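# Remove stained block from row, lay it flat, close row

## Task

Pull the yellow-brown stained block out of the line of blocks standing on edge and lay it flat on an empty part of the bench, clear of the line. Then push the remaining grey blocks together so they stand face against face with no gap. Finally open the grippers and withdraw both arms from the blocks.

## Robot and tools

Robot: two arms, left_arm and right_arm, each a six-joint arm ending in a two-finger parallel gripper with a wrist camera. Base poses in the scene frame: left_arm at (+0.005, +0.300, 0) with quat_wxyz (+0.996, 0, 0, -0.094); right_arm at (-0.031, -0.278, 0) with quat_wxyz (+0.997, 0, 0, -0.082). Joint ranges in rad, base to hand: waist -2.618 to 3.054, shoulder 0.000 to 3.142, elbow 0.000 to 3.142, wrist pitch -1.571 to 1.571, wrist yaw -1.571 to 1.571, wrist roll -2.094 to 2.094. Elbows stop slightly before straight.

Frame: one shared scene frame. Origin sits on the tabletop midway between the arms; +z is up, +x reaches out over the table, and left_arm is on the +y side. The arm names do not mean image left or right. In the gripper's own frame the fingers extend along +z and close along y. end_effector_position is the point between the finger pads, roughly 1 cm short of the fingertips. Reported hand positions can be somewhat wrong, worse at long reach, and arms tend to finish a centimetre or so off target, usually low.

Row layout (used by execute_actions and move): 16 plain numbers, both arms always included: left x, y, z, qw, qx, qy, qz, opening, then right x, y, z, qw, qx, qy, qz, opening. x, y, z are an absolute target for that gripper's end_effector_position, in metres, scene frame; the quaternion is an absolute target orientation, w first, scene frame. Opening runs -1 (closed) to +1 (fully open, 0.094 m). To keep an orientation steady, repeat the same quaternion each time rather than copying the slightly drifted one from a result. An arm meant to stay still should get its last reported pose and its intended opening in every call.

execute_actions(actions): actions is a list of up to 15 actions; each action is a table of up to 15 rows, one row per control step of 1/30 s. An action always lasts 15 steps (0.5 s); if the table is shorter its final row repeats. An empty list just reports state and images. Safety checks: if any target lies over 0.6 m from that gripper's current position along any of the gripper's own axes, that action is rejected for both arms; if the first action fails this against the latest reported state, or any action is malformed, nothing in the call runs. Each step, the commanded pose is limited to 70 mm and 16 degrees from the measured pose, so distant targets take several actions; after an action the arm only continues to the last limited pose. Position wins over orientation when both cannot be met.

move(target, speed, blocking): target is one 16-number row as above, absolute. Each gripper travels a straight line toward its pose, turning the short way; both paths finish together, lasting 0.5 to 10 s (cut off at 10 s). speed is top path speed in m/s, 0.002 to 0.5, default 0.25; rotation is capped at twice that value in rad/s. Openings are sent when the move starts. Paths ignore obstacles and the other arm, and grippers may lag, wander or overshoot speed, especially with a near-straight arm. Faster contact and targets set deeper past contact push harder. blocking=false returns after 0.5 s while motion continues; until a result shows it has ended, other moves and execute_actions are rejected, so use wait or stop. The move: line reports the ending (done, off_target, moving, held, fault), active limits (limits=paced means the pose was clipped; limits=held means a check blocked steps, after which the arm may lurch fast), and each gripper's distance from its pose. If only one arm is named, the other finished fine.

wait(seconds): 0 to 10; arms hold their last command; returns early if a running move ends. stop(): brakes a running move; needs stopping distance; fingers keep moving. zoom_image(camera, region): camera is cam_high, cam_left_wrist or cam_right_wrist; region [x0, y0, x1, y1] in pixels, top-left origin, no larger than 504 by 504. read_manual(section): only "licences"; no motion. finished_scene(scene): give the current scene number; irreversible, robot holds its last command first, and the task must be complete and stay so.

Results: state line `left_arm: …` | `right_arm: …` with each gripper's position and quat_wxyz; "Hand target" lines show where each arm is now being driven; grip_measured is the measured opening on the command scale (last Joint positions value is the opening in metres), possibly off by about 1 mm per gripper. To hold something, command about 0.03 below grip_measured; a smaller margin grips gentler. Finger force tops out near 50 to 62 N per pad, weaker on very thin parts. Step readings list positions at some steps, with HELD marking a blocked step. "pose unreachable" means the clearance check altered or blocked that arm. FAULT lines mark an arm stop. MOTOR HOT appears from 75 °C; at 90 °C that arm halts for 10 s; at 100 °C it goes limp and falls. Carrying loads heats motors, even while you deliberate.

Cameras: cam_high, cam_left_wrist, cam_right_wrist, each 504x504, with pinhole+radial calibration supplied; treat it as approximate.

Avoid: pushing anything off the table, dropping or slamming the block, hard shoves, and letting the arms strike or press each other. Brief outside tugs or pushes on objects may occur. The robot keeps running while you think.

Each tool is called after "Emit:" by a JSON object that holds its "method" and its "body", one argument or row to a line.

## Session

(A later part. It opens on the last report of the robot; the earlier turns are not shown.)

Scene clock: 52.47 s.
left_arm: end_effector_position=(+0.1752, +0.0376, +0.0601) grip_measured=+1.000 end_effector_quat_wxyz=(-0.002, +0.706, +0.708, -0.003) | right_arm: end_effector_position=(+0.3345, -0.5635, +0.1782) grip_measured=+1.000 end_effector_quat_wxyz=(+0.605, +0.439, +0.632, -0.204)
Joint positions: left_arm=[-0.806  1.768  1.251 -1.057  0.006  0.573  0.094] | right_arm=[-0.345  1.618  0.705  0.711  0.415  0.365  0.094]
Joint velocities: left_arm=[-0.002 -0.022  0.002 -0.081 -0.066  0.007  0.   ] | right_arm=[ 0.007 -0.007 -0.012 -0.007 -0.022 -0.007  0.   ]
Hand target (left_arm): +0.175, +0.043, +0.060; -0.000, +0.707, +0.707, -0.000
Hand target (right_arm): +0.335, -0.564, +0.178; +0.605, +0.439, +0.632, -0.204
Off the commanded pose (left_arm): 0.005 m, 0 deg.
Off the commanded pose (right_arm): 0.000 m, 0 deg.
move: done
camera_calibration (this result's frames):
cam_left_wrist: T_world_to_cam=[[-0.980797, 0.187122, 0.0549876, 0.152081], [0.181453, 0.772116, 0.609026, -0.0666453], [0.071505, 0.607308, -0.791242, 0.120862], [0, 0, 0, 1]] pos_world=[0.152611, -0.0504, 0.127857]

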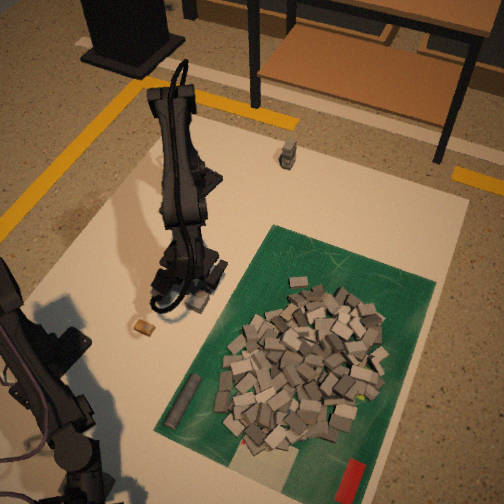

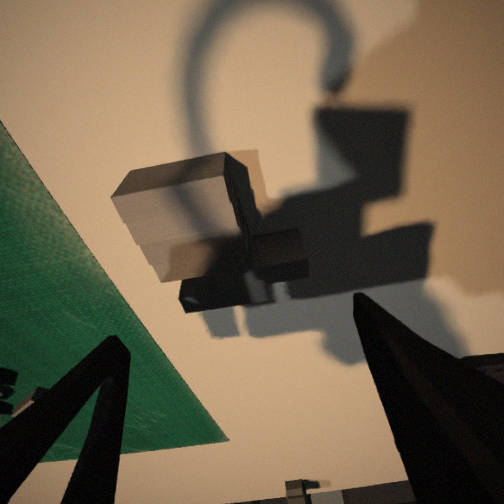

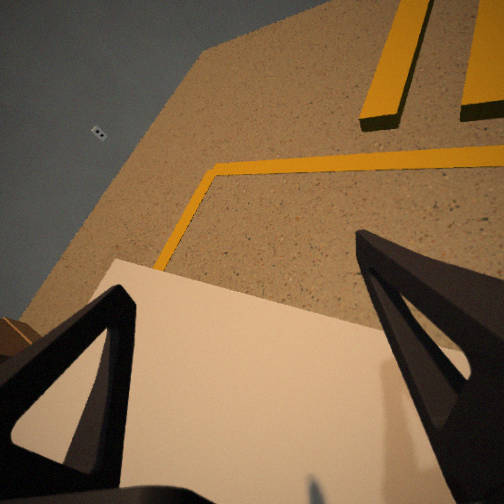

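Emit:
{"method": "move", "body": {
  "target": [0.184,0.038,0.012,0,0.707,0.707,0,1, 0.3345,-0.5635,0.1782,0.605,0.439,0.632,-0.204,1],
  "speed": 0.05
}}

Emit:
{"method": "move", "body": {
  "target": [0.184,0.038,0.012,0,0.707,0.707,0,-0.15, 0.3345,-0.5635,0.1782,0.605,0.439,0.632,-0.204,1]
}}

Emit:
{"method": "move", "body": {
  "target": [0.184,0.038,0.012,0,0.707,0.707,0,1, 0.3345,-0.5635,0.1782,0.605,0.439,0.632,-0.204,1]
}}

Emit:
{"method": "move", "body": {
  "target": [0.184,0.08,0.13,0,0.707,0.707,0,1, 0.3345,-0.5635,0.1782,0.605,0.439,0.632,-0.204,1],
  "speed": 0.12
}}

Scene clock: 54.53 s.
left_arm: end_effector_position=(+0.1838, +0.0323, +0.0204) grip_measured=+1.000 end_effector_quat_wxyz=(+0.010, +0.707, +0.707, -0.005) | right_arm: end_effector_position=(+0.3345, -0.5635, +0.1782) grip_measured=+1.000 end_effector_quat_wxyz=(+0.605, +0.439, +0.632, -0.204)
Joint positions: left_arm=[-0.792  1.83   1.16  -0.879  0.006  0.591  0.094] | right_arm=[-0.345  1.618  0.705  0.711  0.415  0.365  0.094]
Joint velocities: left_arm=[-0.007 -0.007 -0.012  0.037  0.007 -0.066  0.   ] | right_arm=[-0.007  0.002 -0.012  0.007  0.051  0.051  0.   ]
Hand target (left_arm): +0.184, +0.038, +0.012; +0.000, +0.707, +0.707, -0.000
Hand target (right_arm): +0.335, -0.564, +0.178; +0.605, +0.439, +0.632, -0.204
Off the commanded pose (left_arm): 0.010 m, 1 deg.
Off the commanded pose (right_arm): 0.000 m, 0 deg.
move: done
camera_calibration (this result's frames):
cam_left_wrist: T_world_to_cam=[[-0.980657, 0.192218, 0.0369413, 0.163846], [0.176124, 0.784206, 0.594979, -0.039027], [0.085396, 0.589977, -0.802892, 0.0902464], [0, 0, 0, 1]] pos_world=[0.159844, -0.0541322, 0.0896257]

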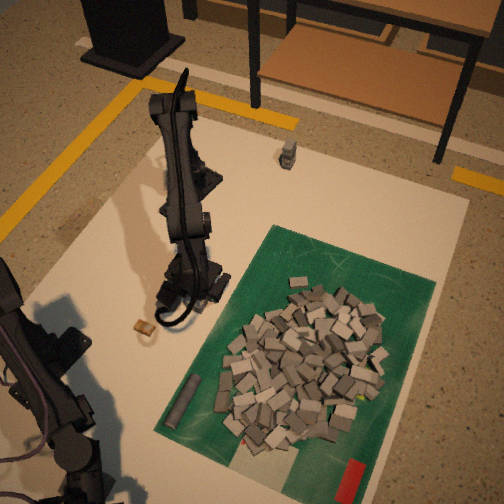

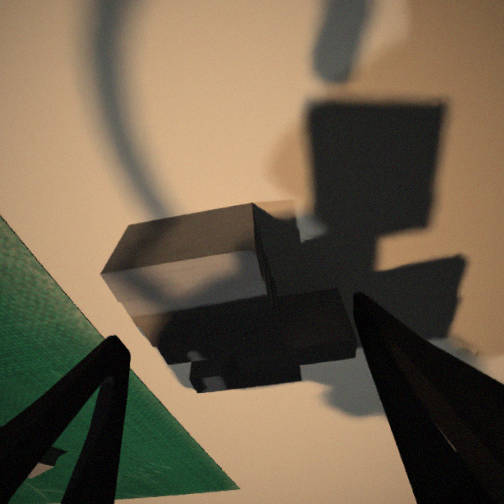

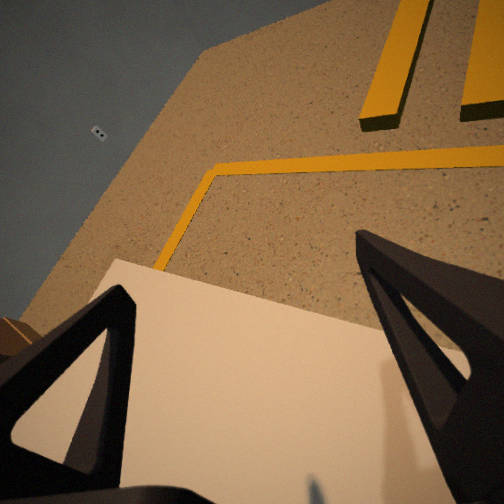

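Scene clock: 55.23 s.
left_arm: end_effector_position=(+0.1839, +0.0323, +0.0204) grip_measured=-0.103 end_effector_quat_wxyz=(+0.010, +0.707, +0.707, -0.005) | right_arm: end_effector_position=(+0.3345, -0.5635, +0.1782) grip_measured=+1.000 end_effector_quat_wxyz=(+0.605, +0.439, +0.632, -0.204)
Joint positions: left_arm=[-0.792  1.83   1.16  -0.879  0.006  0.591  0.042] | right_arm=[-0.345  1.618  0.705  0.711  0.415  0.365  0.094]
Joint velocities: left_arm=[-0.017 -0.007  0.012 -0.022  0.007 -0.051 -0.001] | right_arm=[ 0.002 -0.007  0.002  0.037  0.037  0.051  0.   ]
Hand target (left_arm): +0.184, +0.038, +0.012; -0.000, +0.707, +0.707, +0.000
Hand target (right_arm): +0.335, -0.564, +0.178; +0.605, +0.439, +0.632, -0.204
Off the commanded pose (left_arm): 0.010 m, 1 deg.
Off the commanded pose (right_arm): 0.000 m, 0 deg.
move: done
camera_calibration (this result's frames):
cam_left_wrist: T_world_to_cam=[[-0.980678, 0.192213, 0.0364022, 0.163976], [0.175803, 0.78427, 0.59499, -0.0389582], [0.0858159, 0.589894, -0.802908, 0.0901883], [0, 0, 0, 1]] pos_world=[0.159917, -0.0541661, 0.0896236]

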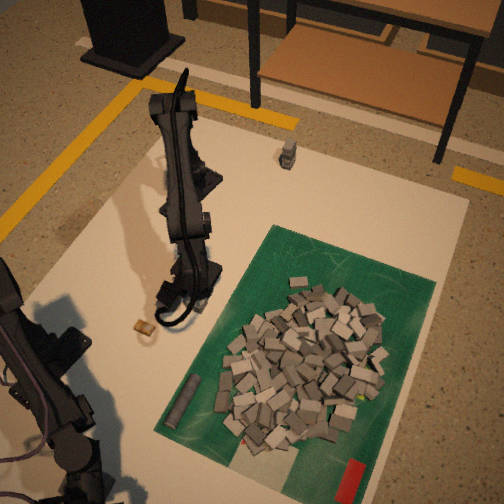

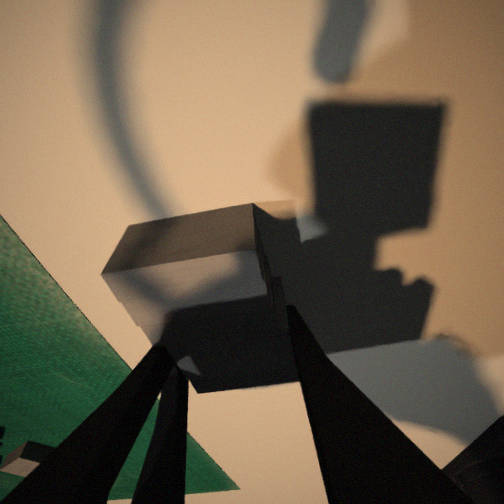

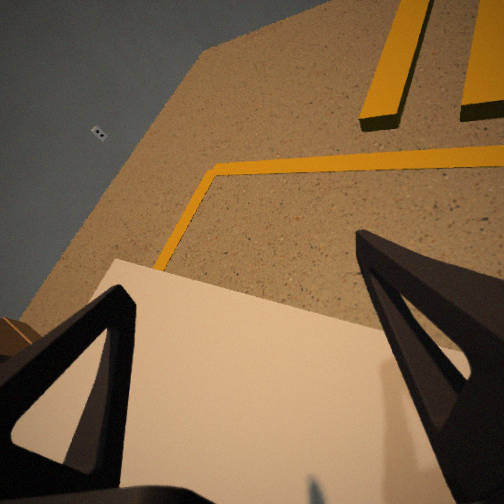

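Scene clock: 55.93 s.
left_arm: end_effector_position=(+0.1840, +0.0321, +0.0204) grip_measured=+1.000 end_effector_quat_wxyz=(+0.011, +0.707, +0.707, -0.005) | right_arm: end_effector_position=(+0.3345, -0.5635, +0.1782) grip_measured=+1.000 end_effector_quat_wxyz=(+0.605, +0.439, +0.632, -0.204)
Joint positions: left_arm=[-0.792  1.83   1.16  -0.878  0.006  0.591  0.094] | right_arm=[-0.345  1.618  0.705  0.711  0.415  0.365  0.094]
Joint velocities: left_arm=[-0.007  0.017 -0.017  0.066 -0.022  0.037  0.   ] | right_arm=[-0.007 -0.002  0.002  0.022 -0.066  0.051  0.   ]
Hand target (left_arm): +0.184, +0.038, +0.012; -0.000, +0.707, +0.707, -0.000
Hand target (right_arm): +0.335, -0.564, +0.178; +0.605, +0.439, +0.632, -0.204
Off the commanded pose (left_arm): 0.010 m, 1 deg.
Off the commanded pose (right_arm): 0.000 m, 0 deg.
move: done
camera_calibration (this result's frames):
cam_left_wrist: T_world_to_cam=[[-0.980693, 0.192236, 0.0358639, 0.164123], [0.17555, 0.784647, 0.594568, -0.0388127], [0.086157, 0.589384, -0.803245, 0.090236], [0, 0, 0, 1]] pos_world=[0.159993, -0.0542798, 0.0896724]

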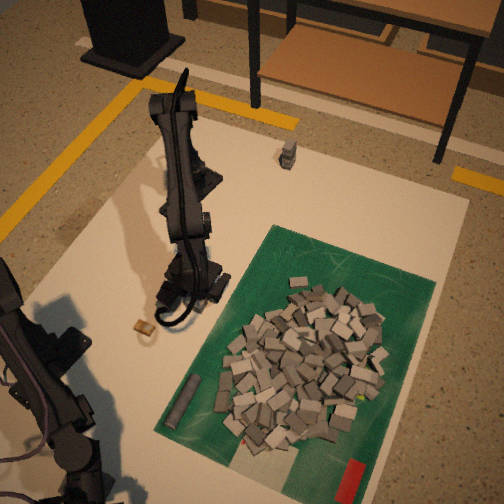

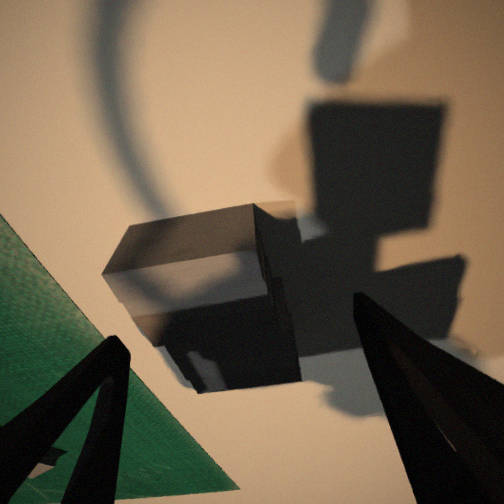

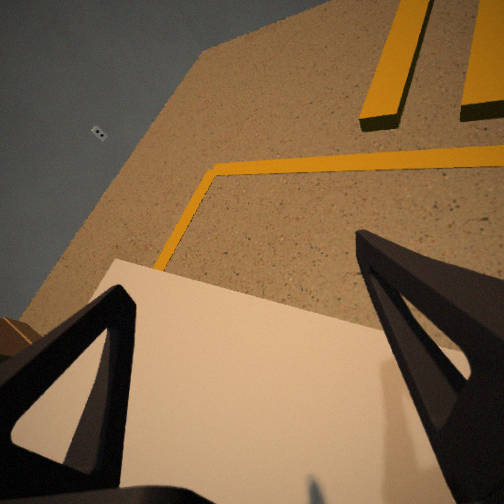

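Scene clock: 57.53 s.
left_arm: end_effector_position=(+0.1801, +0.0790, +0.1200) grip_measured=+1.000 end_effector_quat_wxyz=(-0.011, +0.707, +0.707, -0.002) | right_arm: end_effector_position=(+0.3345, -0.5635, +0.1782) grip_measured=+1.000 end_effector_quat_wxyz=(+0.605, +0.439, +0.632, -0.204)
Joint positions: left_arm=[-0.711  1.632  1.337 -1.298  0.006  0.671  0.094] | right_arm=[-0.345  1.618  0.705  0.711  0.415  0.365  0.094]
Joint velocities: left_arm=[-0.002  0.007 -0.012 -0.007 -0.007 -0.066  0.   ] | right_arm=[-0.017 -0.022 -0.002 -0.022 -0.037  0.022  0.   ]
Hand target (left_arm): +0.184, +0.079, +0.129; +0.001, +0.707, +0.707, -0.000
Hand target (right_arm): +0.335, -0.564, +0.178; +0.605, +0.439, +0.632, -0.204
Off the commanded pose (left_arm): 0.011 m, 1 deg.
Off the commanded pose (right_arm): 0.000 m, 0 deg.
move: off_target (left_arm)
camera_calibration (this result's frames):
cam_left_wrist: T_world_to_cam=[[-0.979556, 0.189276, 0.0681471, 0.143852], [0.19043, 0.763228, 0.61743, -0.137848], [0.0648532, 0.617785, -0.783668, 0.142242], [0, 0, 0, 1]] pos_world=[0.157936, -0.00989322, 0.186779]

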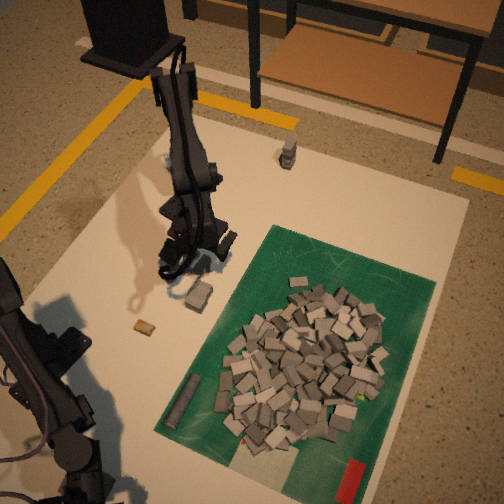

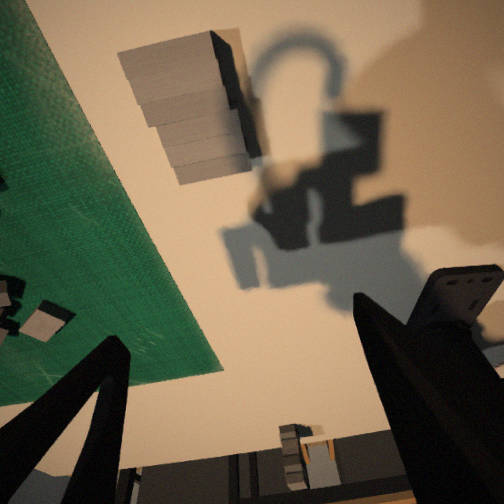

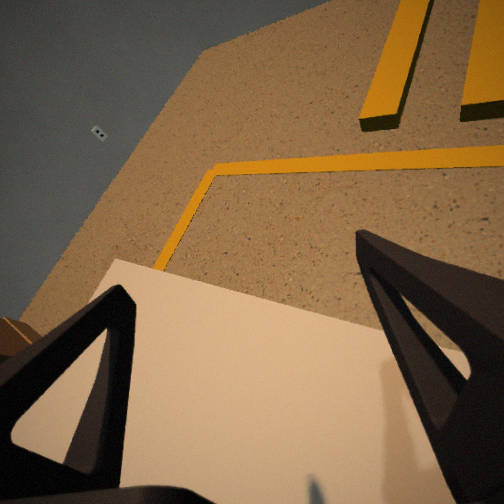

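Good enough.

Emit:
{"method": "finished_scene", "body": {
  "scene": 1
}}

The scene is finished: the task was done.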